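# Swing a loose desk 3-D printer's door fully open

## Task

Swing the door of the 3-D printer, which sits unfixed on the desk, open as far as it goes. Every foot of the printer must still rest on the desk afterwards. The robot must release the printer and back away at the end. The robot must not topple or finish leaning, or the task fails. The door only counts as open if it stays that way without the robot holding it.

## Robot and tools

ROBOT. A LinearBot: an omnidirectional wheeled base with a column about 1.75 m high. A carriage rides 1.0 m along the column (lift_m) and holds two identical arms, left and right, each with six joints and a two-finger gripper. Arm bases sit roughly 0.57 m + lift_m above the floor; carriage parts extend about 0.15 m below them. Reach is 0.78 m from the shoulder, but a hand gets only about 0.38 m lower than its arm base. A hand is about 0.16 m long, 0.1 m wide (0.14 m when open). Parked arm joints 1-6: 0, 0.05, 0.05, 1.45, 0, 0; parked, the robot is about 0.95 m wide and 0.7 m long. The wheel motors are weak (2 N m), so pushing stops the base easily.

CAMERAS. carriage_camera faces forward, tilted about 20 degrees down. left_wrist_camera and right_wrist_camera look out beyond the fingertips. Images are 672x504 pixels.

FRAMES. Base frame: origin on the floor below the base centre, x ahead, y to the left, z upward. left_hand and right_hand report the midpoint between each hand's pads in this frame, plus quat_wxyz (base axes rotated into hand axes; hand z runs along the fingers, fingers open along hand y; a hand pointing up with joints 1, 5, 6 at 0 gives 1,0,0,0). Odometry frame is the base frame at the scene start; base_odometry counts wheel rotation, so slip looks like motion. Heading is left-positive, -3.142 to 3.142.

TOOL execute_actions. Arguments: actions (a list holding one action, or empty to just read state and images) and cameras (list of camera names or "all"; omitted or null means all; [] means none). An action may contain base, joints, or both; they start together.
- base: exactly one key. translate_m: relative drive along x in metres, forward positive, -2 to 2. strafe_m: relative sideways drive in metres, left positive, -2 to 2. rotate_rad: relative turn in place in radians, counter-clockwise/left positive, -6.3 to 6.3. These are offsets from where the base last reported itself.
- joints: one dictionary keyed by joint name, each value an absolute target. lift_m: 0 to 1 metres. For each arm (prefix left_ or right_): joint1_rad -2.617 to 3.054 (swing about vertical, 0 ahead, positive left); joint2_rad 0 to 3.141 (shoulder: 0 upper arm level backward, 1.57 vertical, 3.14 level forward); joint3_rad 0 to 3.141 (elbow: 0 folded, 3.14 straight); joint4_rad -1.57 to 1.57 (wrist pitch, positive lifts fingertips); joint5_rad -1.57 to 1.57 (wrist yaw, positive swings fingertips to the right, opposite to joint 1); joint6_rad -2.094 to 2.094 (roll about finger axis, positive clockwise looking from the forearm); gripper_m 0 to 0.093 (pad gap in metres). Done tolerances: lift 0.004, joints 1, 5, 6 0.02, joint 2 and 3 0.055, joint 4 0.04, gripper 0.004.
An omitted joint or base may keep driving to its previous target. Unknown keys or out-of-range values cause the whole call to be rejected with no motion. An action runs at most 15 s.

TOOL wait: seconds, 0 to 10. Commands nothing; returns state and images.
TOOL zoom_image: camera (one of the three) and region [x0, y0, x1, y1] in pixels, origin top-left, at most 504x504; enlarges the camera's most recent full image.
TOOL finished_scene: scene (integer) ends the scene permanently once the last command has been held; the result says if the task succeeded. Only call it when the door is open unassisted and the robot is clear.

RESULTS. base_status and joint_status describe how each commanded motion ended: "done" (for the base, wheels turned the full amount, even with slip); "off_target" (stopped short, may still be pushing); "contact_stop" or "time_out" (target dropped, holding where it stopped); "not_followed" or "joint command not followed" with a cause line (a self-collision check blocked that arm's targets; the gripper still acts, and blocked targets may be retried on later actions). on_its_own covers things not commanded this call; "held at" is the held target, not the position. motor_effort gives percent of maximum, positive toward larger joint values, peak in brackets; readings carry bias and noise. A lift effort that keeps dropping while lowering means a hand is resting on something. drive_wheels clearly higher at rest than after a free move means the base is still pushing. "ARM HIT" means an arm struck the robot hard. A stop reported in one call cancels the remaining calls in that reply.

CAUTIONS. The base halts with contact_stop when wheels strain or an arm is shoved, but often late; it may roll about 0.3 m after an arm touches something. Arms and grippers have no contact stop and will keep pressing, then snap to target when freed. After being stopped by an obstacle, back off about 0.2 m along the reverse direction (or turn back), repeating if still pressed. Beware the base sliding under a desk edge so the column hits it; reversing into an edge can tip the robot. Tipping risk rises with a high carriage, outstretched arms, loads, pulling, and sudden stops; only images reveal a lean. Keep the arms from striking or pressing on each other; to escape a blocked state, move the blocked arm clear first, then the other in a later action. Hand position readings drift, more at long reach. Outstretched arms heat quickly: MOTOR HOT warns at 75 °C, 90 °C pauses that arm, 100 °C makes it drop. The printer is unfixed, so push the door gently and avoid shoving or tipping the printer off its feet; avoid drops, slams and hard hits. The world keeps running while you think, with the robot holding its last command.

Each tool is called after "Emit:" as name(argument=value, ...), one argument or row to a line, values as JSON.

## Session

Emit:
execute_actions(
  actions=[],
)

Scene clock: 0.00 s.
base_odometry: x=+0.000 y=+0.000 heading=+0.000 (m, m, rad; odometry frame)
base_status: not commanded
joint_positions: lift_m=+0.297 left_joint1_rad=+0.012 left_joint2_rad=+0.041 left_joint3_rad=+0.036 left_joint4_rad=+1.447 left_joint5_rad=+0.022 left_joint6_rad=+0.034 left_gripper_m=+0.095 right_joint1_rad=-0.019 right_joint2_rad=+0.023 right_joint3_rad=+0.024 right_joint4_rad=+1.486 right_joint5_rad=+0.016 right_joint6_rad=-0.042 right_gripper_m=+0.094
joint_status: not commanded
motor_effort: lift_m=+17 drive_wheels=-4 (%)
left_hand: x=+0.2977 y=+0.3265 z=+1.2734 quat_wxyz=(+0.998, +0.012, +0.064, +0.022) (m; base frame)
right_hand: x=+0.2859 y=-0.3331 z=+1.2713 quat_wxyz=(+0.999, +0.008, +0.042, -0.031) (m; base frame)
pictures: carriage_camera, left_wrist_camera, right_wrist_camera
Images, in order (width x height): carriage_camera 672x504, left_wrist_camera 672x504, right_wrist_camera 672x504.

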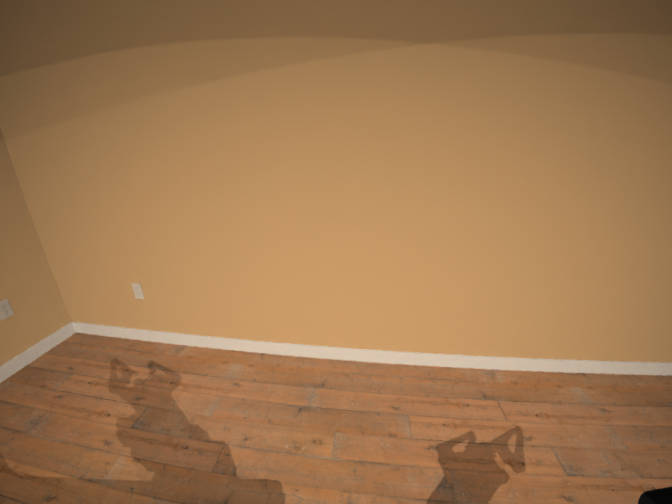

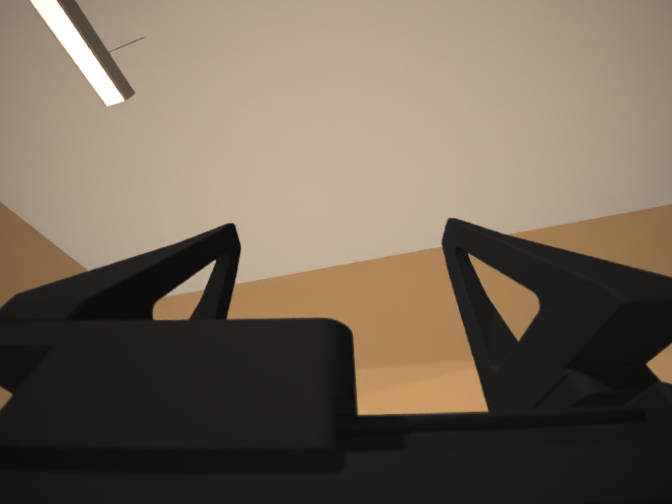

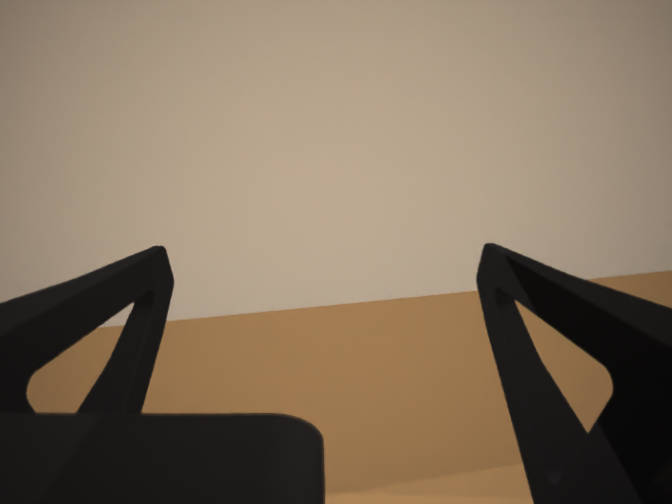

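Emit:
execute_actions(
  actions=[
    {"base":{"rotate_rad":-2.0}},
  ],
  cameras=["carriage_camera"],
)

Emit:
execute_actions(
  actions=[
    {"base":{"rotate_rad":-2.0}},
  ],
  cameras=["carriage_camera"],
)

Scene clock: 6.13 s.
base_odometry: x=+0.000 y=+0.000 heading=-1.998 (m, m, rad; odometry frame)
base_status: done
joint_positions: lift_m=+0.297 left_joint1_rad=+0.012 left_joint2_rad=+0.041 left_joint3_rad=+0.036 left_joint4_rad=+1.444 left_joint5_rad=+0.022 left_joint6_rad=+0.034 left_gripper_m=+0.095 right_joint1_rad=-0.019 right_joint2_rad=+0.023 right_joint3_rad=+0.024 right_joint4_rad=+1.485 right_joint5_rad=+0.016 right_joint6_rad=-0.042 right_gripper_m=+0.094
joint_status: not commanded
motor_effort: lift_m=+17(17) drive_wheels=+18(46) (%)
left_hand: x=+0.2984 y=+0.3265 z=+1.2733 quat_wxyz=(+0.998, +0.012, +0.066, +0.022) (m; base frame)
right_hand: x=+0.2861 y=-0.3332 z=+1.2713 quat_wxyz=(+0.999, +0.008, +0.042, -0.031) (m; base frame)
pictures: carriage_camera
Images, in order (width x height): carriage_camera 672x504.

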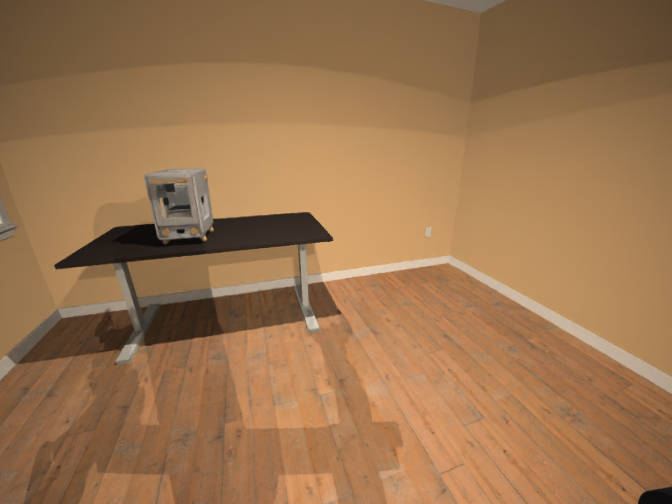

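Scene clock: 9.60 s.
base_odometry: x=+0.000 y=+0.000 heading=+2.287 (m, m, rad; odometry frame)
base_status: done
joint_positions: lift_m=+0.297 left_joint1_rad=+0.012 left_joint2_rad=+0.041 left_joint3_rad=+0.036 left_joint4_rad=+1.443 left_joint5_rad=+0.022 left_joint6_rad=+0.034 left_gripper_m=+0.095 right_joint1_rad=-0.019 right_joint2_rad=+0.023 right_joint3_rad=+0.024 right_joint4_rad=+1.484 right_joint5_rad=+0.016 right_joint6_rad=-0.042 right_gripper_m=+0.094
joint_status: not commanded
motor_effort: lift_m=+17(17) drive_wheels=+18(43) (%)
left_hand: x=+0.2987 y=+0.3265 z=+1.2732 quat_wxyz=(+0.997, +0.012, +0.066, +0.022) (m; base frame)
right_hand: x=+0.2862 y=-0.3332 z=+1.2713 quat_wxyz=(+0.999, +0.008, +0.042, -0.031) (m; base frame)
pictures: carriage_camera
Images, in order (width x height): carriage_camera 672x504.

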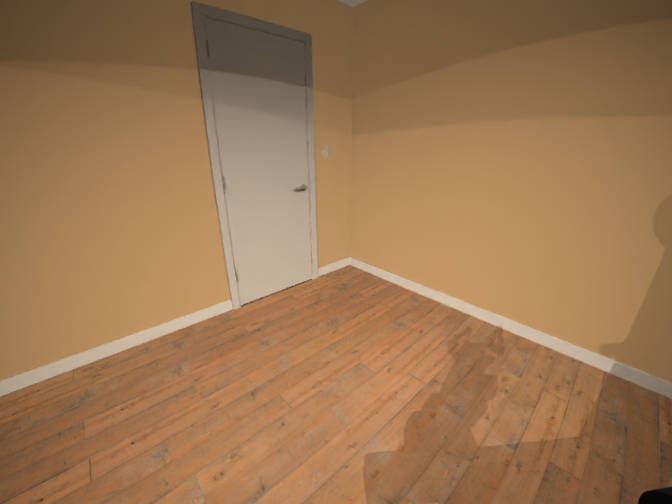

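Emit:
execute_actions(
  actions=[
    {"base":{"rotate_rad":2.27}},
  ],
  cameras=[],
)

Emit:
execute_actions(
  actions=[
    {"base":{"strafe_m":0.5}},
  ],
  cameras=[],
)

Emit:
execute_actions(
  actions=[
    {"base":{"translate_m":0.8}},
  ],
  cameras=["carriage_camera"],
)

Emit:
zoom_image(
  camera="carriage_camera",
  region=[200,100,500,400],
)

Scene clock: 18.30 s.
base_odometry: x=+0.000 y=+0.000 heading=-1.728 (m, m, rad; odometry frame)
base_status: done
joint_positions: lift_m=+0.297 left_joint1_rad=+0.012 left_joint2_rad=+0.041 left_joint3_rad=+0.036 left_joint4_rad=+1.441 left_joint5_rad=+0.022 left_joint6_rad=+0.034 left_gripper_m=+0.095 right_joint1_rad=-0.019 right_joint2_rad=+0.023 right_joint3_rad=+0.024 right_joint4_rad=+1.482 right_joint5_rad=+0.016 right_joint6_rad=-0.042 right_gripper_m=+0.094
joint_status: not commanded
motor_effort: lift_m=+17(17) drive_wheels=+17(59) (%)
left_hand: x=+0.2991 y=+0.3266 z=+1.2732 quat_wxyz=(+0.997, +0.012, +0.067, +0.022) (m; base frame)
right_hand: x=+0.2867 y=-0.3332 z=+1.2713 quat_wxyz=(+0.999, +0.008, +0.043, -0.031) (m; base frame)
pictures: none
No camera images: the call's "cameras" was empty. Leave "cameras" out to get every camera's image.

Scene clock: 21.53 s.
base_odometry: x=+0.494 y=-0.078 heading=-1.727 (m, m, rad; odometry frame)
base_status: done
joint_positions: lift_m=+0.297 left_joint1_rad=+0.012 left_joint2_rad=+0.041 left_joint3_rad=+0.036 left_joint4_rad=+1.442 left_joint5_rad=+0.022 left_joint6_rad=+0.034 left_gripper_m=+0.095 right_joint1_rad=-0.019 right_joint2_rad=+0.023 right_joint3_rad=+0.024 right_joint4_rad=+1.483 right_joint5_rad=+0.016 right_joint6_rad=-0.042 right_gripper_m=+0.094
joint_status: not commanded
motor_effort: lift_m=+17(17) drive_wheels=-13(45) (%)
left_hand: x=+0.2989 y=+0.3266 z=+1.2732 quat_wxyz=(+0.997, +0.012, +0.067, +0.022) (m; base frame)
right_hand: x=+0.2865 y=-0.3332 z=+1.2713 quat_wxyz=(+0.999, +0.008, +0.043, -0.031) (m; base frame)
pictures: none
No camera images: the call's "cameras" was empty. Leave "cameras" out to get every camera's image.

Scene clock: 25.50 s.
base_odometry: x=+0.371 y=-0.868 heading=-1.726 (m, m, rad; odometry frame)
base_status: done
joint_positions: lift_m=+0.297 left_joint1_rad=+0.012 left_joint2_rad=+0.041 left_joint3_rad=+0.036 left_joint4_rad=+1.445 left_joint5_rad=+0.022 left_joint6_rad=+0.034 left_gripper_m=+0.095 right_joint1_rad=-0.019 right_joint2_rad=+0.023 right_joint3_rad=+0.024 right_joint4_rad=+1.485 right_joint5_rad=+0.016 right_joint6_rad=-0.042 right_gripper_m=+0.094
joint_status: not commanded
motor_effort: lift_m=+17(17) drive_wheels=-12(36) (%)
left_hand: x=+0.2980 y=+0.3265 z=+1.2733 quat_wxyz=(+0.998, +0.012, +0.065, +0.022) (m; base frame)
right_hand: x=+0.2861 y=-0.3332 z=+1.2713 quat_wxyz=(+0.999, +0.008, +0.042, -0.031) (m; base frame)
pictures: carriage_camera
Images, in order (width x height): carriage_camera 672x504.

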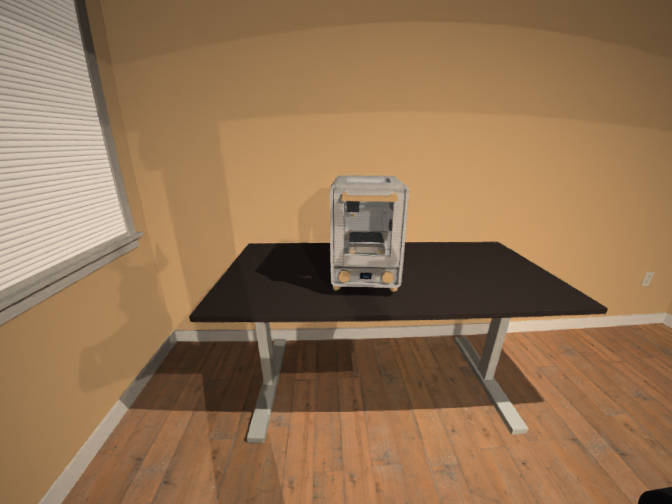

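Region (200, 100, 500, 400) of carriage_camera's 672x504 image, scaled by 1.680, with more detail than that image has.

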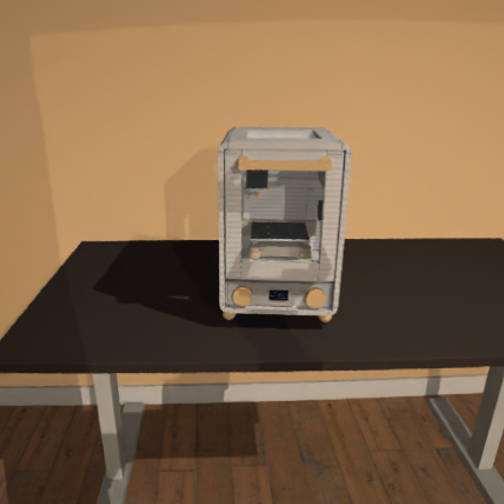

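Emit:
execute_actions(
  actions=[
    {"base":{"translate_m":0.15},"joints":{"lift_m":0.45,"left_joint2_rad":1.2,"left_joint3_rad":1.0,"left_joint4_rad":0.2,"left_joint1_rad":0,"right_joint2_rad":1.6,"right_joint3_rad":1.2,"right_joint4_rad":0.4,"right_joint1_rad":0}},
  ],
)

Scene clock: 30.80 s.
base_odometry: x=+0.348 y=-1.017 heading=-1.725 (m, m, rad; odometry frame)
base_status: done
joint_positions: lift_m=+0.450 left_joint1_rad=+0.009 left_joint2_rad=+1.205 left_joint3_rad=+0.966 left_joint4_rad=+0.187 left_joint5_rad=+0.022 left_joint6_rad=+0.034 left_gripper_m=+0.095 right_joint1_rad=-0.009 right_joint2_rad=+1.605 right_joint3_rad=+1.166 right_joint4_rad=+0.393 right_joint5_rad=+0.016 right_joint6_rad=-0.042 right_gripper_m=+0.094
joint_status: all done
motor_effort: lift_m=+17(23) drive_wheels=-10(42) (%)
left_hand: x=+0.6878 y=+0.3300 z=+1.3470 quat_wxyz=(+0.689, +0.017, +0.725, +0.007) (m; base frame)
right_hand: x=+0.7863 y=-0.3377 z=+1.3155 quat_wxyz=(+0.690, -0.006, +0.723, -0.024) (m; base frame)
pictures: carriage_camera, left_wrist_camera, right_wrist_camera
Images, in order (width x height): carriage_camera 672x504, left_wrist_camera 672x504, right_wrist_camera 672x504.

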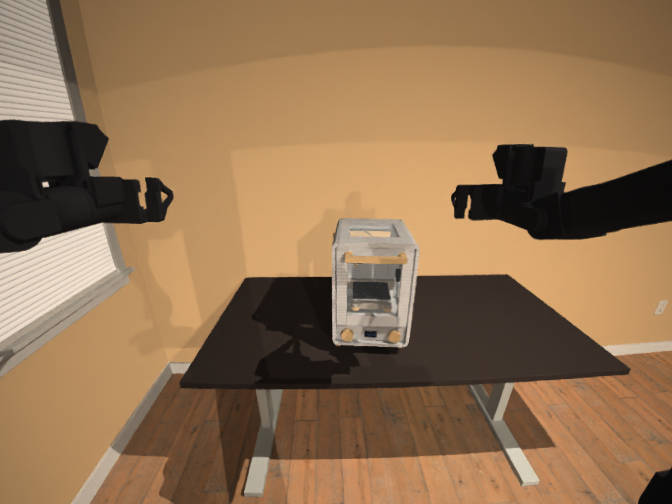

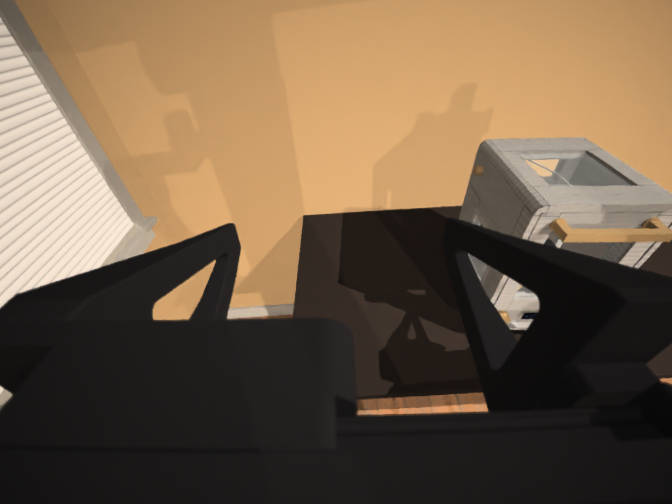

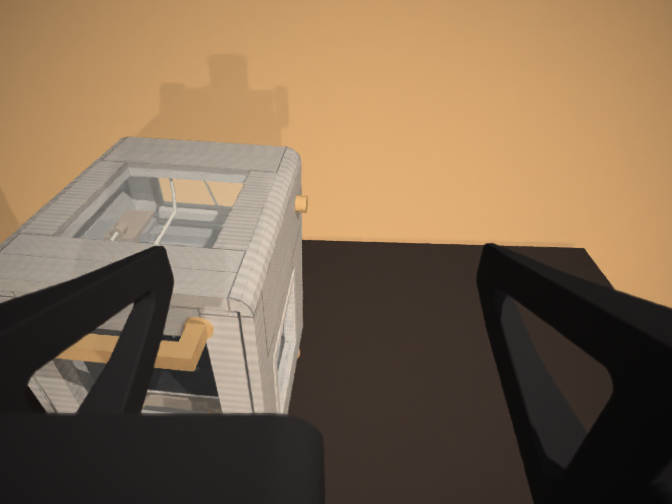

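Emit:
execute_actions(
  actions=[
    {"base":{"strafe_m":0.13},"joints":{"right_joint2_rad":2.2,"right_joint3_rad":1.15,"right_joint4_rad":1.1,"right_joint6_rad":1.57,"left_joint2_rad":0.05,"left_joint3_rad":0.05,"left_joint4_rad":1.45}},
  ],
)

Scene clock: 47.80 s.
base_odometry: x=+0.477 y=-1.037 heading=-1.725 (m, m, rad; odometry frame)
base_status: done
joint_positions: lift_m=+0.450 left_joint1_rad=+0.009 left_joint2_rad=+0.057 left_joint3_rad=+0.067 left_joint4_rad=+1.455 left_joint5_rad=+0.022 left_joint6_rad=+0.034 left_gripper_m=+0.095 right_joint1_rad=-0.004 right_joint2_rad=+2.202 right_joint3_rad=+1.166 right_joint4_rad=+1.088 right_joint5_rad=+0.016 right_joint6_rad=+1.561 right_gripper_m=+0.094
joint_status: all done
motor_effort: lift_m=+17(17) drive_wheels=-7(37) (%)
left_hand: x=+0.2916 y=+0.3264 z=+1.4345 quat_wxyz=(+0.998, +0.012, +0.053, +0.021) (m; base frame)
right_hand: x=+0.8623 y=-0.3350 z=+1.1586 quat_wxyz=(+0.520, +0.489, +0.484, +0.506) (m; base frame)
pictures: carriage_camera, left_wrist_camera, right_wrist_camera
Images, in order (width x height): carriage_camera 672x504, left_wrist_camera 672x504, right_wrist_camera 672x504.

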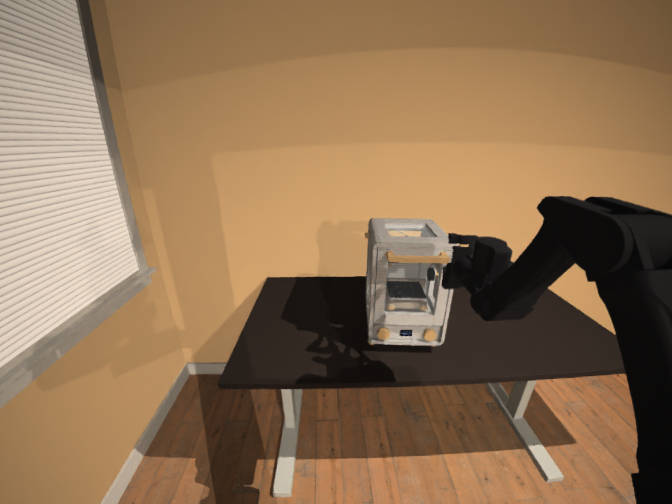

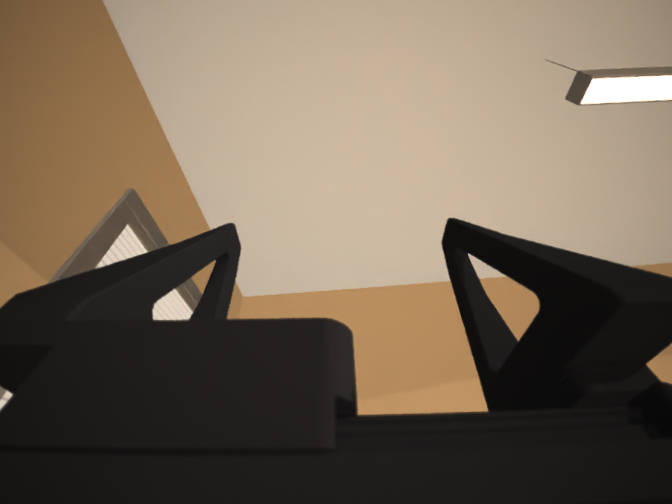

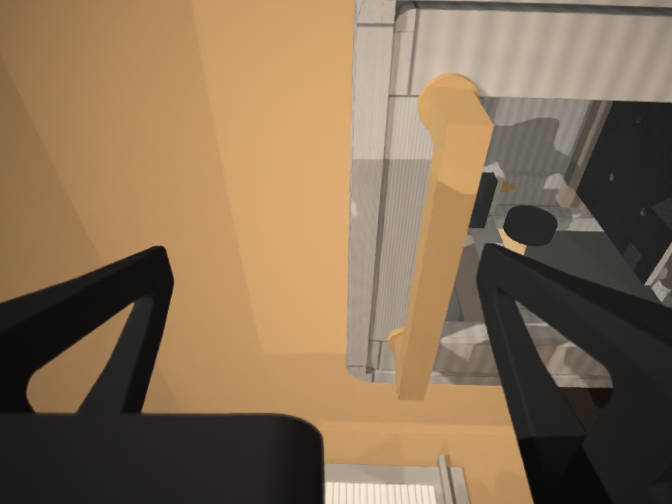

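Emit:
execute_actions(
  actions=[
    {"base":{"translate_m":0.1},"joints":{"lift_m":0.42}},
  ],
  cameras=["carriage_camera","right_wrist_camera"],
)

Scene clock: 51.60 s.
base_odometry: x=+0.462 y=-1.136 heading=-1.725 (m, m, rad; odometry frame)
base_status: done
joint_positions: lift_m=+0.420 left_joint1_rad=+0.009 left_joint2_rad=+0.057 left_joint3_rad=+0.067 left_joint4_rad=+1.451 left_joint5_rad=+0.022 left_joint6_rad=+0.034 left_gripper_m=+0.095 right_joint1_rad=-0.003 right_joint2_rad=+2.192 right_joint3_rad=+1.135 right_joint4_rad=+1.103 right_joint5_rad=+0.020 right_joint6_rad=+1.562 right_gripper_m=+0.094
joint_status: all done
motor_effort: lift_m=+16(16) drive_wheels=+10(34) (%)
left_hand: x=+0.2925 y=+0.3264 z=+1.4045 quat_wxyz=(+0.998, +0.012, +0.055, +0.021) (m; base frame)
right_hand: x=+0.8565 y=-0.3349 z=+1.1250 quat_wxyz=(+0.519, +0.492, +0.485, +0.504) (m; base frame)
pictures: carriage_camera, right_wrist_camera
Images, in order (width x height): carriage_camera 672x504, right_wrist_camera 672x504.

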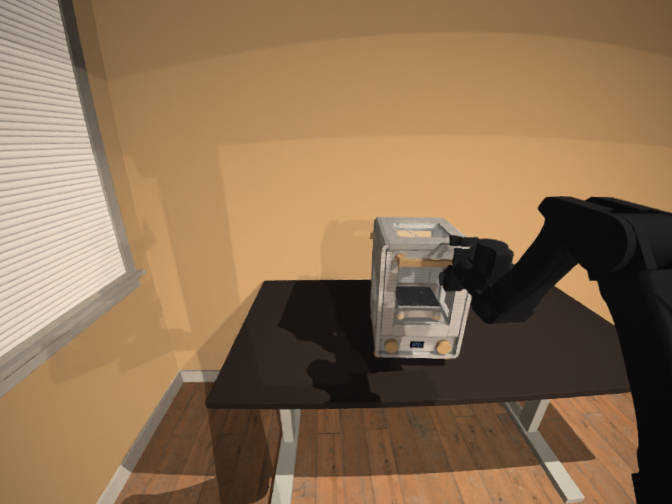

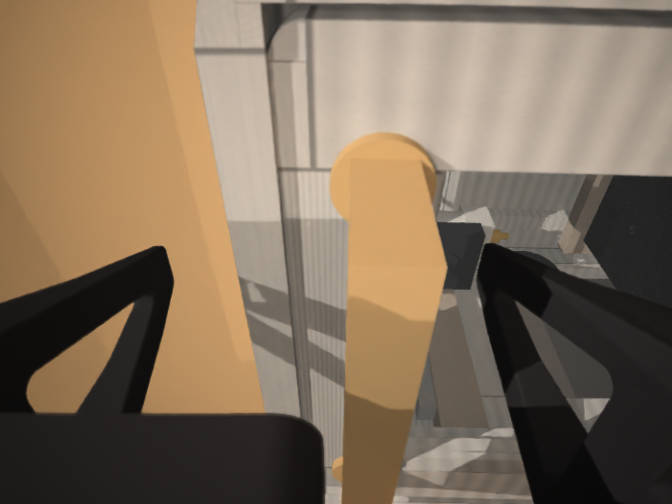

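Emit:
execute_actions(
  actions=[
    {"base":{"strafe_m":0.03},"joints":{"lift_m":0.408}},
  ],
  cameras=[],
)

Emit:
execute_actions(
  actions=[
    {"base":{"translate_m":0.035}},
  ],
  cameras=["carriage_camera","right_wrist_camera"],
)

Emit:
execute_actions(
  actions=[
    {"joints":{"right_gripper_m":0.0}},
  ],
  cameras=["right_wrist_camera"],
)

Scene clock: 55.63 s.
base_odometry: x=+0.491 y=-1.141 heading=-1.725 (m, m, rad; odometry frame)
base_status: done
joint_positions: lift_m=+0.408 left_joint1_rad=+0.009 left_joint2_rad=+0.057 left_joint3_rad=+0.067 left_joint4_rad=+1.451 left_joint5_rad=+0.022 left_joint6_rad=+0.034 left_gripper_m=+0.095 right_joint1_rad=-0.003 right_joint2_rad=+2.195 right_joint3_rad=+1.135 right_joint4_rad=+1.100 right_joint5_rad=+0.019 right_joint6_rad=+1.562 right_gripper_m=+0.094
joint_status: all done
motor_effort: lift_m=+16(16) drive_wheels=-9(27) (%)
left_hand: x=+0.2926 y=+0.3264 z=+1.3925 quat_wxyz=(+0.998, +0.012, +0.055, +0.021) (m; base frame)
right_hand: x=+0.8566 y=-0.3348 z=+1.1104 quat_wxyz=(+0.517, +0.493, +0.486, +0.502) (m; base frame)
pictures: none
No camera images: the call's "cameras" was empty. Leave "cameras" out to get every camera's image.

Scene clock: 56.67 s.
base_odometry: x=+0.486 y=-1.175 heading=-1.725 (m, m, rad; odometry frame)
base_status: done
joint_positions: lift_m=+0.408 left_joint1_rad=+0.009 left_joint2_rad=+0.057 left_joint3_rad=+0.067 left_joint4_rad=+1.451 left_joint5_rad=+0.022 left_joint6_rad=+0.034 left_gripper_m=+0.095 right_joint1_rad=-0.003 right_joint2_rad=+2.186 right_joint3_rad=+1.120 right_joint4_rad=+1.091 right_joint5_rad=+0.045 right_joint6_rad=+1.562 right_gripper_m=+0.094
joint_status: not commanded
motor_effort: lift_m=+16(16) drive_wheels=+15(40) (%)
left_hand: x=+0.2924 y=+0.3264 z=+1.3925 quat_wxyz=(+0.998, +0.012, +0.055, +0.021) (m; base frame)
right_hand: x=+0.8535 y=-0.3392 z=+1.1072 quat_wxyz=(+0.520, +0.503, +0.484, +0.492) (m; base frame)
pictures: carriage_camera, right_wrist_camera
Images, in order (width x height): carriage_camera 672x504, right_wrist_camera 672x504.

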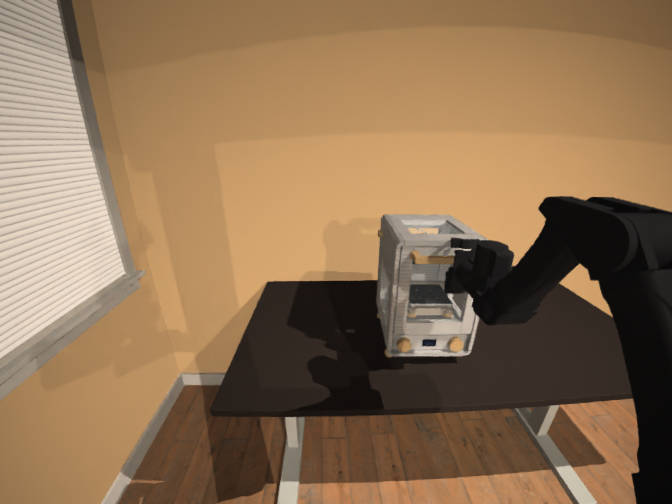

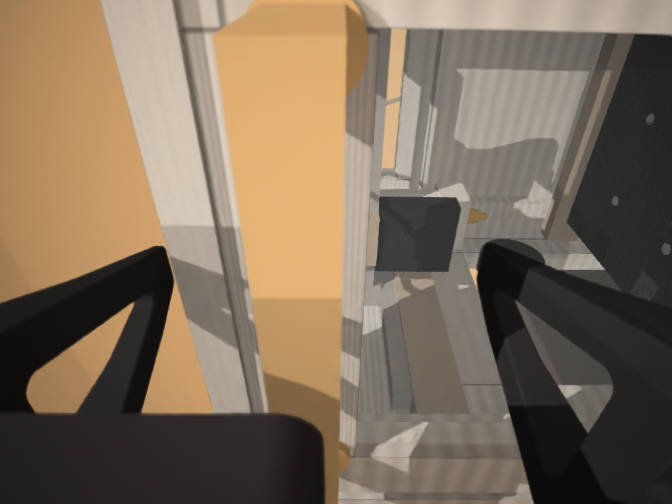

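Scene clock: 57.40 s.
base_odometry: x=+0.486 y=-1.175 heading=-1.725 (m, m, rad; odometry frame)
base_status: not commanded
joint_positions: lift_m=+0.408 left_joint1_rad=+0.009 left_joint2_rad=+0.057 left_joint3_rad=+0.067 left_joint4_rad=+1.450 left_joint5_rad=+0.022 left_joint6_rad=+0.034 left_gripper_m=+0.095 right_joint1_rad=-0.003 right_joint2_rad=+2.175 right_joint3_rad=+1.120 right_joint4_rad=+1.125 right_joint5_rad=+0.043 right_joint6_rad=+1.563 right_gripper_m=+0.054
joint_status: right_gripper_m off_target (ended at +0.054, target +0.000)
motor_effort: lift_m=+16(16) drive_wheels=+14(15) (%)
left_hand: x=+0.2927 y=+0.3264 z=+1.3925 quat_wxyz=(+0.998, +0.012, +0.055, +0.021) (m; base frame)
right_hand: x=+0.8526 y=-0.3388 z=+1.1218 quat_wxyz=(+0.530, +0.492, +0.472, +0.504) (m; base frame)
pictures: right_wrist_camera
Images, in order (width x height): right_wrist_camera 672x504.

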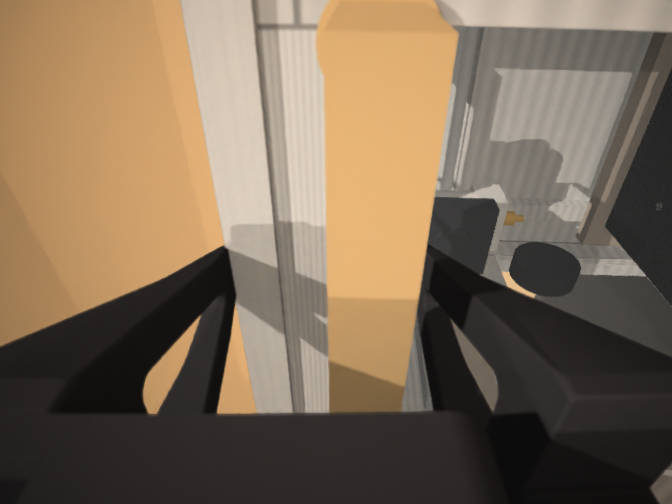

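Emit:
execute_actions(
  actions=[
    {"joints":{"right_gripper_m":0.093}},
  ],
  cameras=[],
)

Emit:
execute_actions(
  actions=[
    {"base":{"translate_m":-0.12}},
  ],
  cameras=[],
)

Emit:
execute_actions(
  actions=[
    {"base":{"strafe_m":-0.17},"joints":{"right_joint2_rad":1.3,"right_joint3_rad":0.5,"right_joint4_rad":0.8,"left_joint1_rad":-0.55,"left_joint2_rad":1.6,"left_joint3_rad":1.7,"left_joint4_rad":-0.9}},
  ],
)

Scene clock: 64.83 s.
base_odometry: x=+0.486 y=-1.175 heading=-1.725 (m, m, rad; odometry frame)
base_status: not commanded
joint_positions: lift_m=+0.408 left_joint1_rad=+0.009 left_joint2_rad=+0.057 left_joint3_rad=+0.067 left_joint4_rad=+1.451 left_joint5_rad=+0.022 left_joint6_rad=+0.034 left_gripper_m=+0.095 right_joint1_rad=-0.003 right_joint2_rad=+2.175 right_joint3_rad=+1.120 right_joint4_rad=+1.147 right_joint5_rad=+0.036 right_joint6_rad=+1.563 right_gripper_m=+0.093
joint_status: all done
motor_effort: lift_m=+16(16) drive_wheels=+16(16) (%)
left_hand: x=+0.2926 y=+0.3264 z=+1.3925 quat_wxyz=(+0.998, +0.012, +0.055, +0.021) (m; base frame)
right_hand: x=+0.8523 y=-0.3376 z=+1.1272 quat_wxyz=(+0.534, +0.485, +0.468, +0.511) (m; base frame)
pictures: none
No camera images: the call's "cameras" was empty. Leave "cameras" out to get every camera's image.

Scene clock: 66.63 s.
base_odometry: x=+0.505 y=-1.056 heading=-1.724 (m, m, rad; odometry frame)
base_status: done
joint_positions: lift_m=+0.408 left_joint1_rad=+0.009 left_joint2_rad=+0.057 left_joint3_rad=+0.067 left_joint4_rad=+1.450 left_joint5_rad=+0.022 left_joint6_rad=+0.034 left_gripper_m=+0.095 right_joint1_rad=-0.003 right_joint2_rad=+2.191 right_joint3_rad=+1.120 right_joint4_rad=+1.106 right_joint5_rad=+0.021 right_joint6_rad=+1.563 right_gripper_m=+0.093
joint_status: not commanded
motor_effort: lift_m=+16(16) drive_wheels=-8(36) (%)
left_hand: x=+0.2928 y=+0.3264 z=+1.3925 quat_wxyz=(+0.998, +0.012, +0.056, +0.021) (m; base frame)
right_hand: x=+0.8537 y=-0.3350 z=+1.1078 quat_wxyz=(+0.516, +0.495, +0.487, +0.501) (m; base frame)
pictures: none
No camera images: the call's "cameras" was empty. Leave "cameras" out to get every camera's image.

Scene clock: 68.70 s.
base_odometry: x=+0.337 y=-1.030 heading=-1.725 (m, m, rad; odometry frame)
base_status: done
joint_positions: lift_m=+0.408 left_joint1_rad=-0.541 left_joint2_rad=+1.602 left_joint3_rad=+1.674 left_joint4_rad=-0.902 left_joint5_rad=+0.022 left_joint6_rad=+0.034 left_gripper_m=+0.095 right_joint1_rad=-0.001 right_joint2_rad=+1.307 right_joint3_rad=+0.526 right_joint4_rad=+0.801 right_joint5_rad=+0.019 right_joint6_rad=+1.563 right_gripper_m=+0.093
joint_status: all done
motor_effort: lift_m=+16(16) drive_wheels=-7(28) (%)
left_hand: x=+0.6347 y=+0.1029 z=+1.2307 quat_wxyz=(+0.348, +0.269, +0.893, -0.101) (m; base frame)
right_hand: x=+0.6777 y=-0.3336 z=+1.2009 quat_wxyz=(+0.512, +0.498, +0.492, +0.498) (m; base frame)
pictures: carriage_camera, left_wrist_camera, right_wrist_camera
Images, in order (width x height): carriage_camera 672x504, left_wrist_camera 672x504, right_wrist_camera 672x504.

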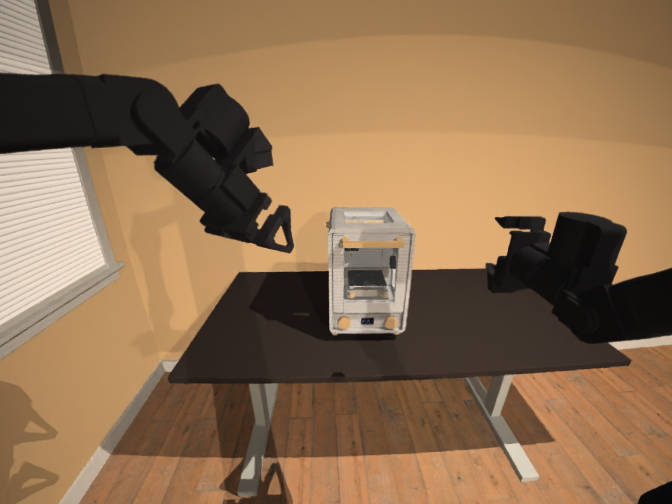

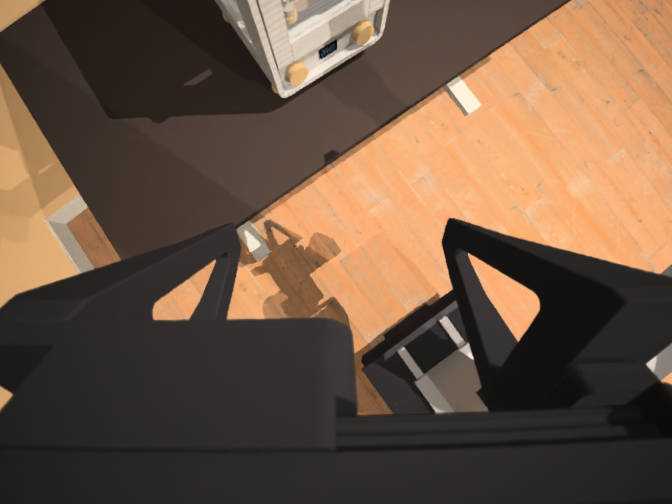

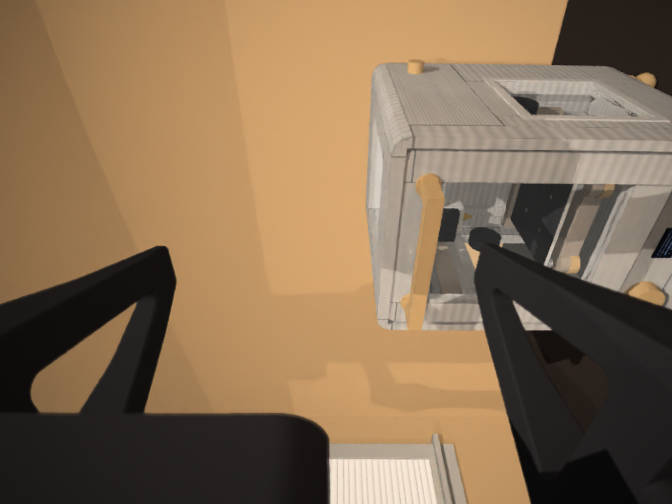

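Emit:
execute_actions(
  actions=[
    {"joints":{"lift_m":0.5,"right_joint1_rad":0.53,"right_joint5_rad":0.53,"right_joint2_rad":2.29,"right_joint3_rad":0.84,"right_joint4_rad":1.47,"left_joint1_rad":-0.58,"left_joint2_rad":2.18,"left_joint3_rad":1.98,"left_joint4_rad":-0.25}},
  ],
  cameras=[],
)

Emit:
execute_actions(
  actions=[
    {"base":{"translate_m":0.15}},
  ],
)

Scene clock: 77.87 s.
base_odometry: x=+0.337 y=-1.030 heading=-1.725 (m, m, rad; odometry frame)
base_status: not commanded
joint_positions: lift_m=+0.500 left_joint1_rad=-0.575 left_joint2_rad=+2.198 left_joint3_rad=+1.978 left_joint4_rad=-0.264 left_joint5_rad=+0.022 left_joint6_rad=+0.034 left_gripper_m=+0.095 right_joint1_rad=+0.530 right_joint2_rad=+2.287 right_joint3_rad=+0.845 right_joint4_rad=+1.456 right_joint5_rad=+0.524 right_joint6_rad=+1.563 right_gripper_m=+0.093
joint_status: all done
motor_effort: lift_m=+17(22) drive_wheels=-5(7) (%)
left_hand: x=+0.8037 y=-0.0236 z=+1.2673 quat_wxyz=(+0.496, +0.262, +0.815, -0.147) (m; base frame)
right_hand: x=+0.7455 y=-0.1475 z=+1.1298 quat_wxyz=(+0.502, +0.495, +0.499, +0.505) (m; base frame)
pictures: none
No camera images: the call's "cameras" was empty. Leave "cameras" out to get every camera's image.

Scene clock: 79.83 s.
base_odometry: x=+0.313 y=-1.178 heading=-1.726 (m, m, rad; odometry frame)
base_status: done
joint_positions: lift_m=+0.500 left_joint1_rad=-0.575 left_joint2_rad=+2.197 left_joint3_rad=+1.978 left_joint4_rad=-0.260 left_joint5_rad=+0.022 left_joint6_rad=+0.034 left_gripper_m=+0.095 right_joint1_rad=+0.530 right_joint2_rad=+2.287 right_joint3_rad=+0.845 right_joint4_rad=+1.460 right_joint5_rad=+0.525 right_joint6_rad=+1.563 right_gripper_m=+0.093
joint_status: not commanded
motor_effort: lift_m=+17(17) drive_wheels=-12(33) (%)
left_hand: x=+0.8039 y=-0.0240 z=+1.2686 quat_wxyz=(+0.498, +0.262, +0.814, -0.148) (m; base frame)
right_hand: x=+0.7455 y=-0.1477 z=+1.1307 quat_wxyz=(+0.502, +0.495, +0.497, +0.506) (m; base frame)
pictures: carriage_camera, left_wrist_camera, right_wrist_camera
Images, in order (width x height): carriage_camera 672x504, left_wrist_camera 672x504, right_wrist_camera 672x504.

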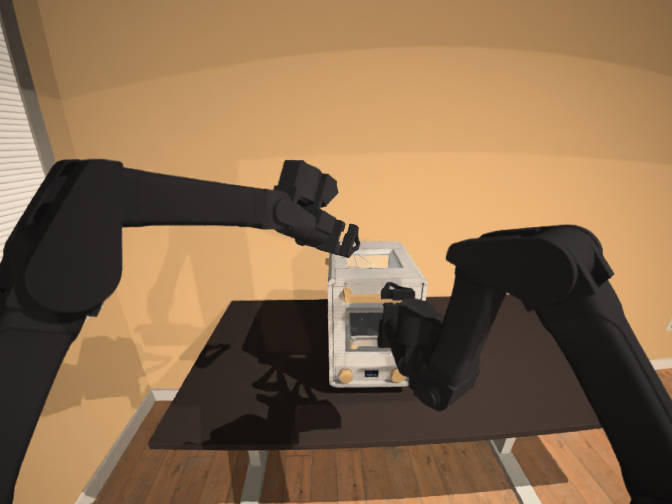

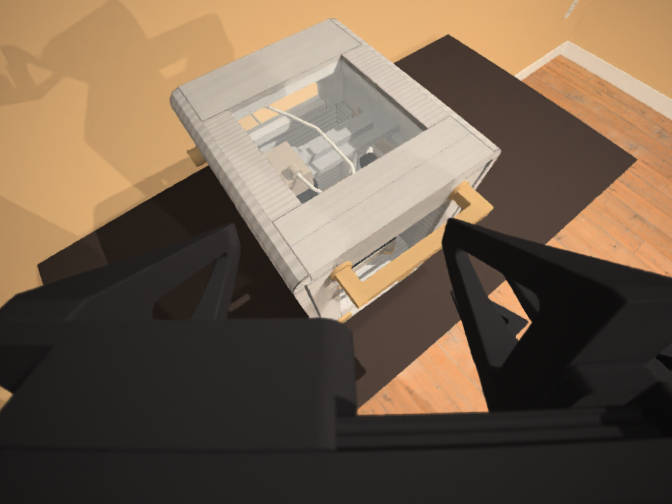

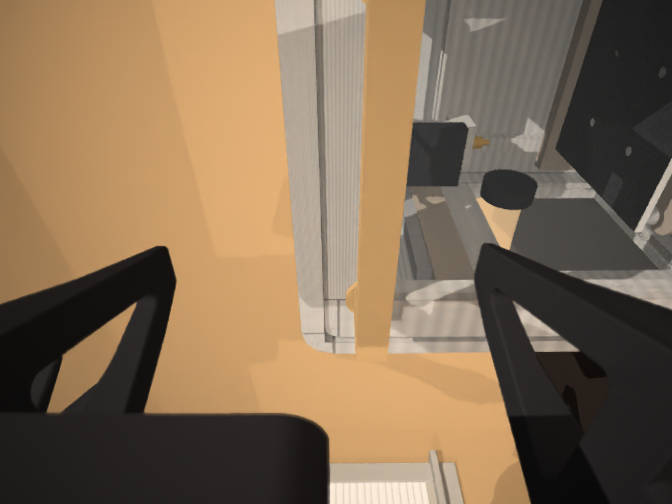

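Emit:
execute_actions(
  actions=[
    {"base":{"translate_m":0.08},"joints":{"lift_m":0.487,"left_joint1_rad":-0.5,"left_joint2_rad":2.3,"left_joint3_rad":2.25,"left_joint4_rad":-0.6}},
  ],
)

Scene clock: 83.47 s.
base_odometry: x=+0.301 y=-1.257 heading=-1.727 (m, m, rad; odometry frame)
base_status: done
joint_positions: lift_m=+0.487 left_joint1_rad=-0.495 left_joint2_rad=+2.312 left_joint3_rad=+2.228 left_joint4_rad=-0.600 left_joint5_rad=+0.023 left_joint6_rad=+0.034 left_gripper_m=+0.095 right_joint1_rad=+0.530 right_joint2_rad=+2.290 right_joint3_rad=+0.845 right_joint4_rad=+1.466 right_joint5_rad=+0.526 right_joint6_rad=+1.563 right_gripper_m=+0.093
joint_status: all done
motor_effort: lift_m=+16(16) drive_wheels=-12(45) (%)
left_hand: x=+0.8240 y=+0.0233 z=+1.2287 quat_wxyz=(+0.416, +0.241, +0.870, -0.108) (m; base frame)
right_hand: x=+0.7454 y=-0.1480 z=+1.1178 quat_wxyz=(+0.503, +0.495, +0.496, +0.507) (m; base frame)
pictures: carriage_camera, left_wrist_camera, right_wrist_camera
Images, in order (width x height): carriage_camera 672x504, left_wrist_camera 672x504, right_wrist_camera 672x504.

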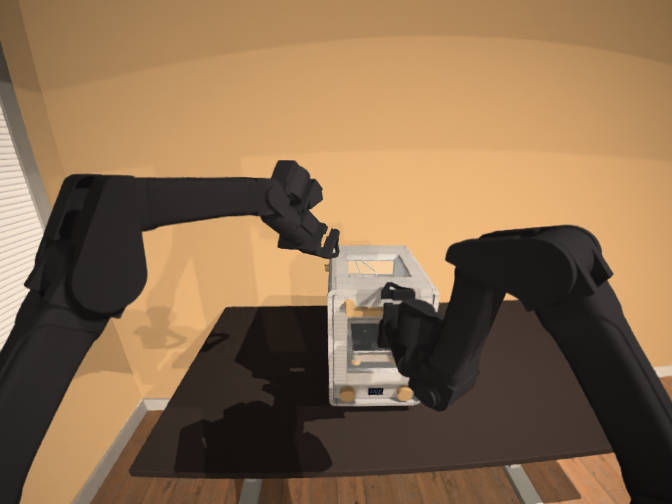

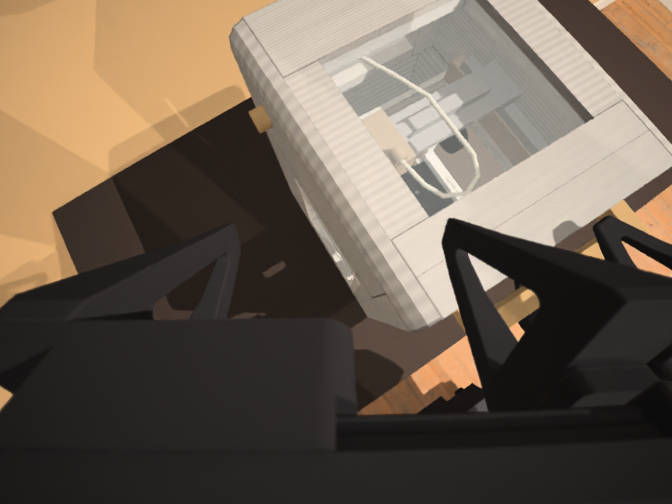

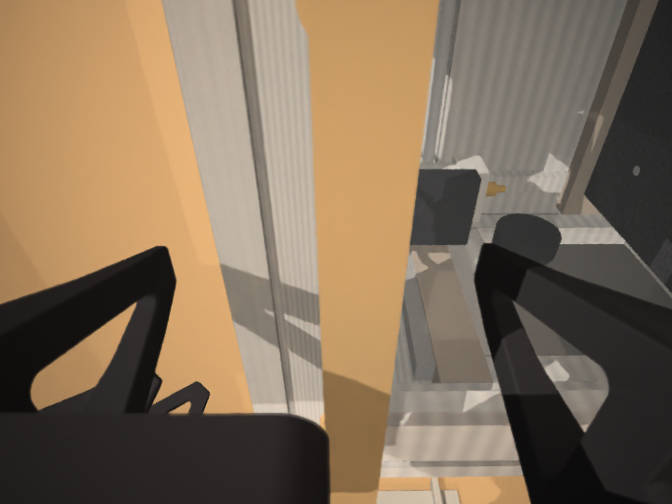

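Emit:
execute_actions(
  actions=[
    {"base":{"translate_m":0.015},"joints":{"left_joint1_rad":-0.56,"left_joint2_rad":2.58,"left_joint3_rad":2.6,"left_joint4_rad":-0.55,"left_joint5_rad":-0.2,"left_joint6_rad":0.25}},
  ],
)

Emit:
execute_actions(
  actions=[
    {"joints":{"right_gripper_m":0}},
  ],
  cameras=["right_wrist_camera"],
)

Scene clock: 88.23 s.
base_odometry: x=+0.298 y=-1.272 heading=-1.728 (m, m, rad; odometry frame)
base_status: done
joint_positions: lift_m=+0.487 left_joint1_rad=-0.563 left_joint2_rad=+2.600 left_joint3_rad=+2.573 left_joint4_rad=-0.560 left_joint5_rad=-0.193 left_joint6_rad=+0.241 left_gripper_m=+0.095 right_joint1_rad=+0.548 right_joint2_rad=+2.290 right_joint3_rad=+0.829 right_joint4_rad=+1.463 right_joint5_rad=+0.538 right_joint6_rad=+1.564 right_gripper_m=+0.093
joint_status: all done
motor_effort: lift_m=+16(16) drive_wheels=+6(37) (%)
left_hand: x=+0.8697 y=-0.0132 z=+1.2053 quat_wxyz=(+0.478, +0.301, +0.825, +0.008) (m; base frame)
right_hand: x=+0.7389 y=-0.1438 z=+1.1120 quat_wxyz=(+0.500, +0.496, +0.503, +0.501) (m; base frame)
pictures: carriage_camera, left_wrist_camera, right_wrist_camera
Images, in order (width x height): carriage_camera 672x504, left_wrist_camera 672x504, right_wrist_camera 672x504.

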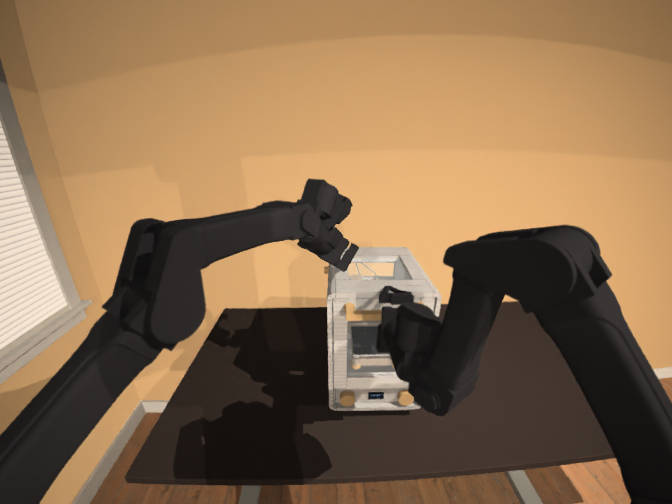

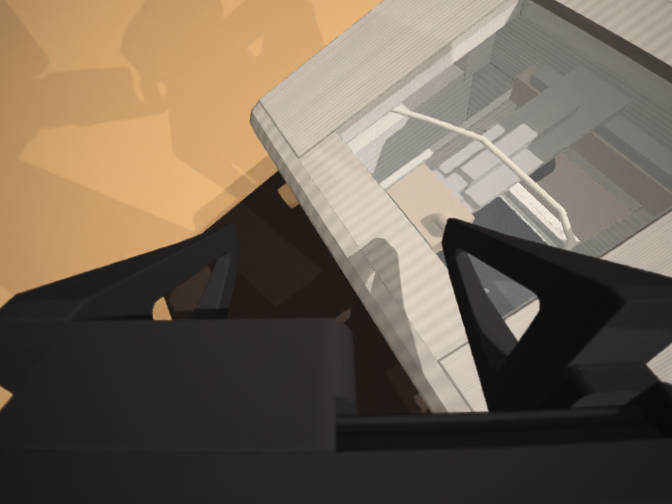

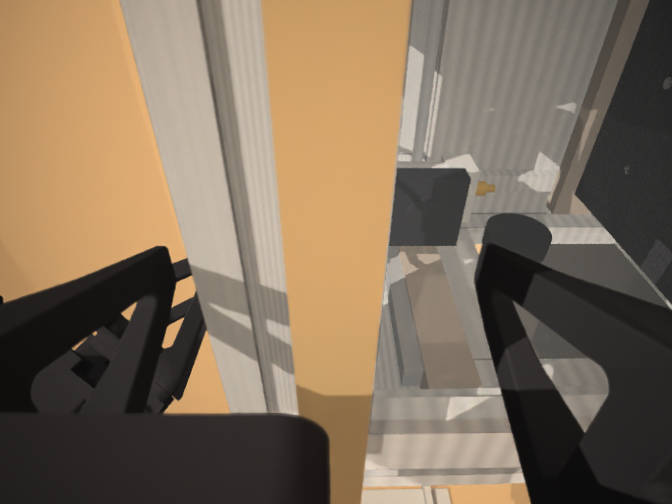

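Scene clock: 88.97 s.
base_odometry: x=+0.298 y=-1.271 heading=-1.728 (m, m, rad; odometry frame)
base_status: not commanded
joint_positions: lift_m=+0.487 left_joint1_rad=-0.563 left_joint2_rad=+2.598 left_joint3_rad=+2.573 left_joint4_rad=-0.558 left_joint5_rad=-0.193 left_joint6_rad=+0.241 left_gripper_m=+0.095 right_joint1_rad=+0.549 right_joint2_rad=+2.282 right_joint3_rad=+0.829 right_joint4_rad=+1.489 right_joint5_rad=+0.536 right_joint6_rad=+1.564 right_gripper_m=+0.054
joint_status: right_gripper_m off_target (ended at +0.054, target +0.000)
motor_effort: lift_m=+16(16) drive_wheels=+12(13) (%)
left_hand: x=+0.8699 y=-0.0132 z=+1.2065 quat_wxyz=(+0.479, +0.301, +0.824, +0.008) (m; base frame)
right_hand: x=+0.7387 y=-0.1426 z=+1.1214 quat_wxyz=(+0.501, +0.492, +0.493, +0.514) (m; base frame)
pictures: right_wrist_camera
Images, in order (width x height): right_wrist_camera 672x504.

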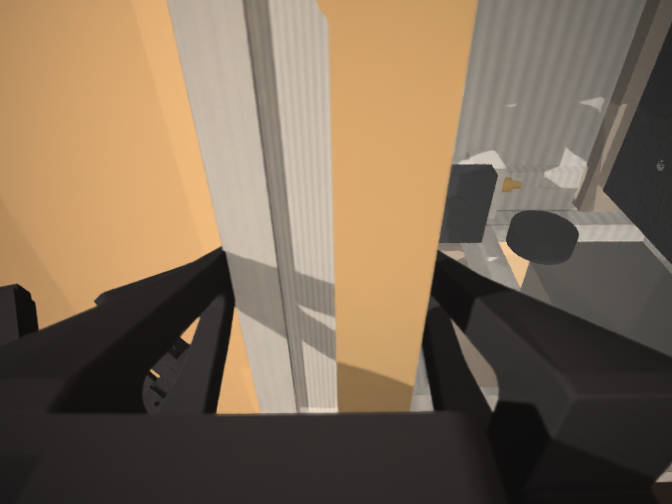

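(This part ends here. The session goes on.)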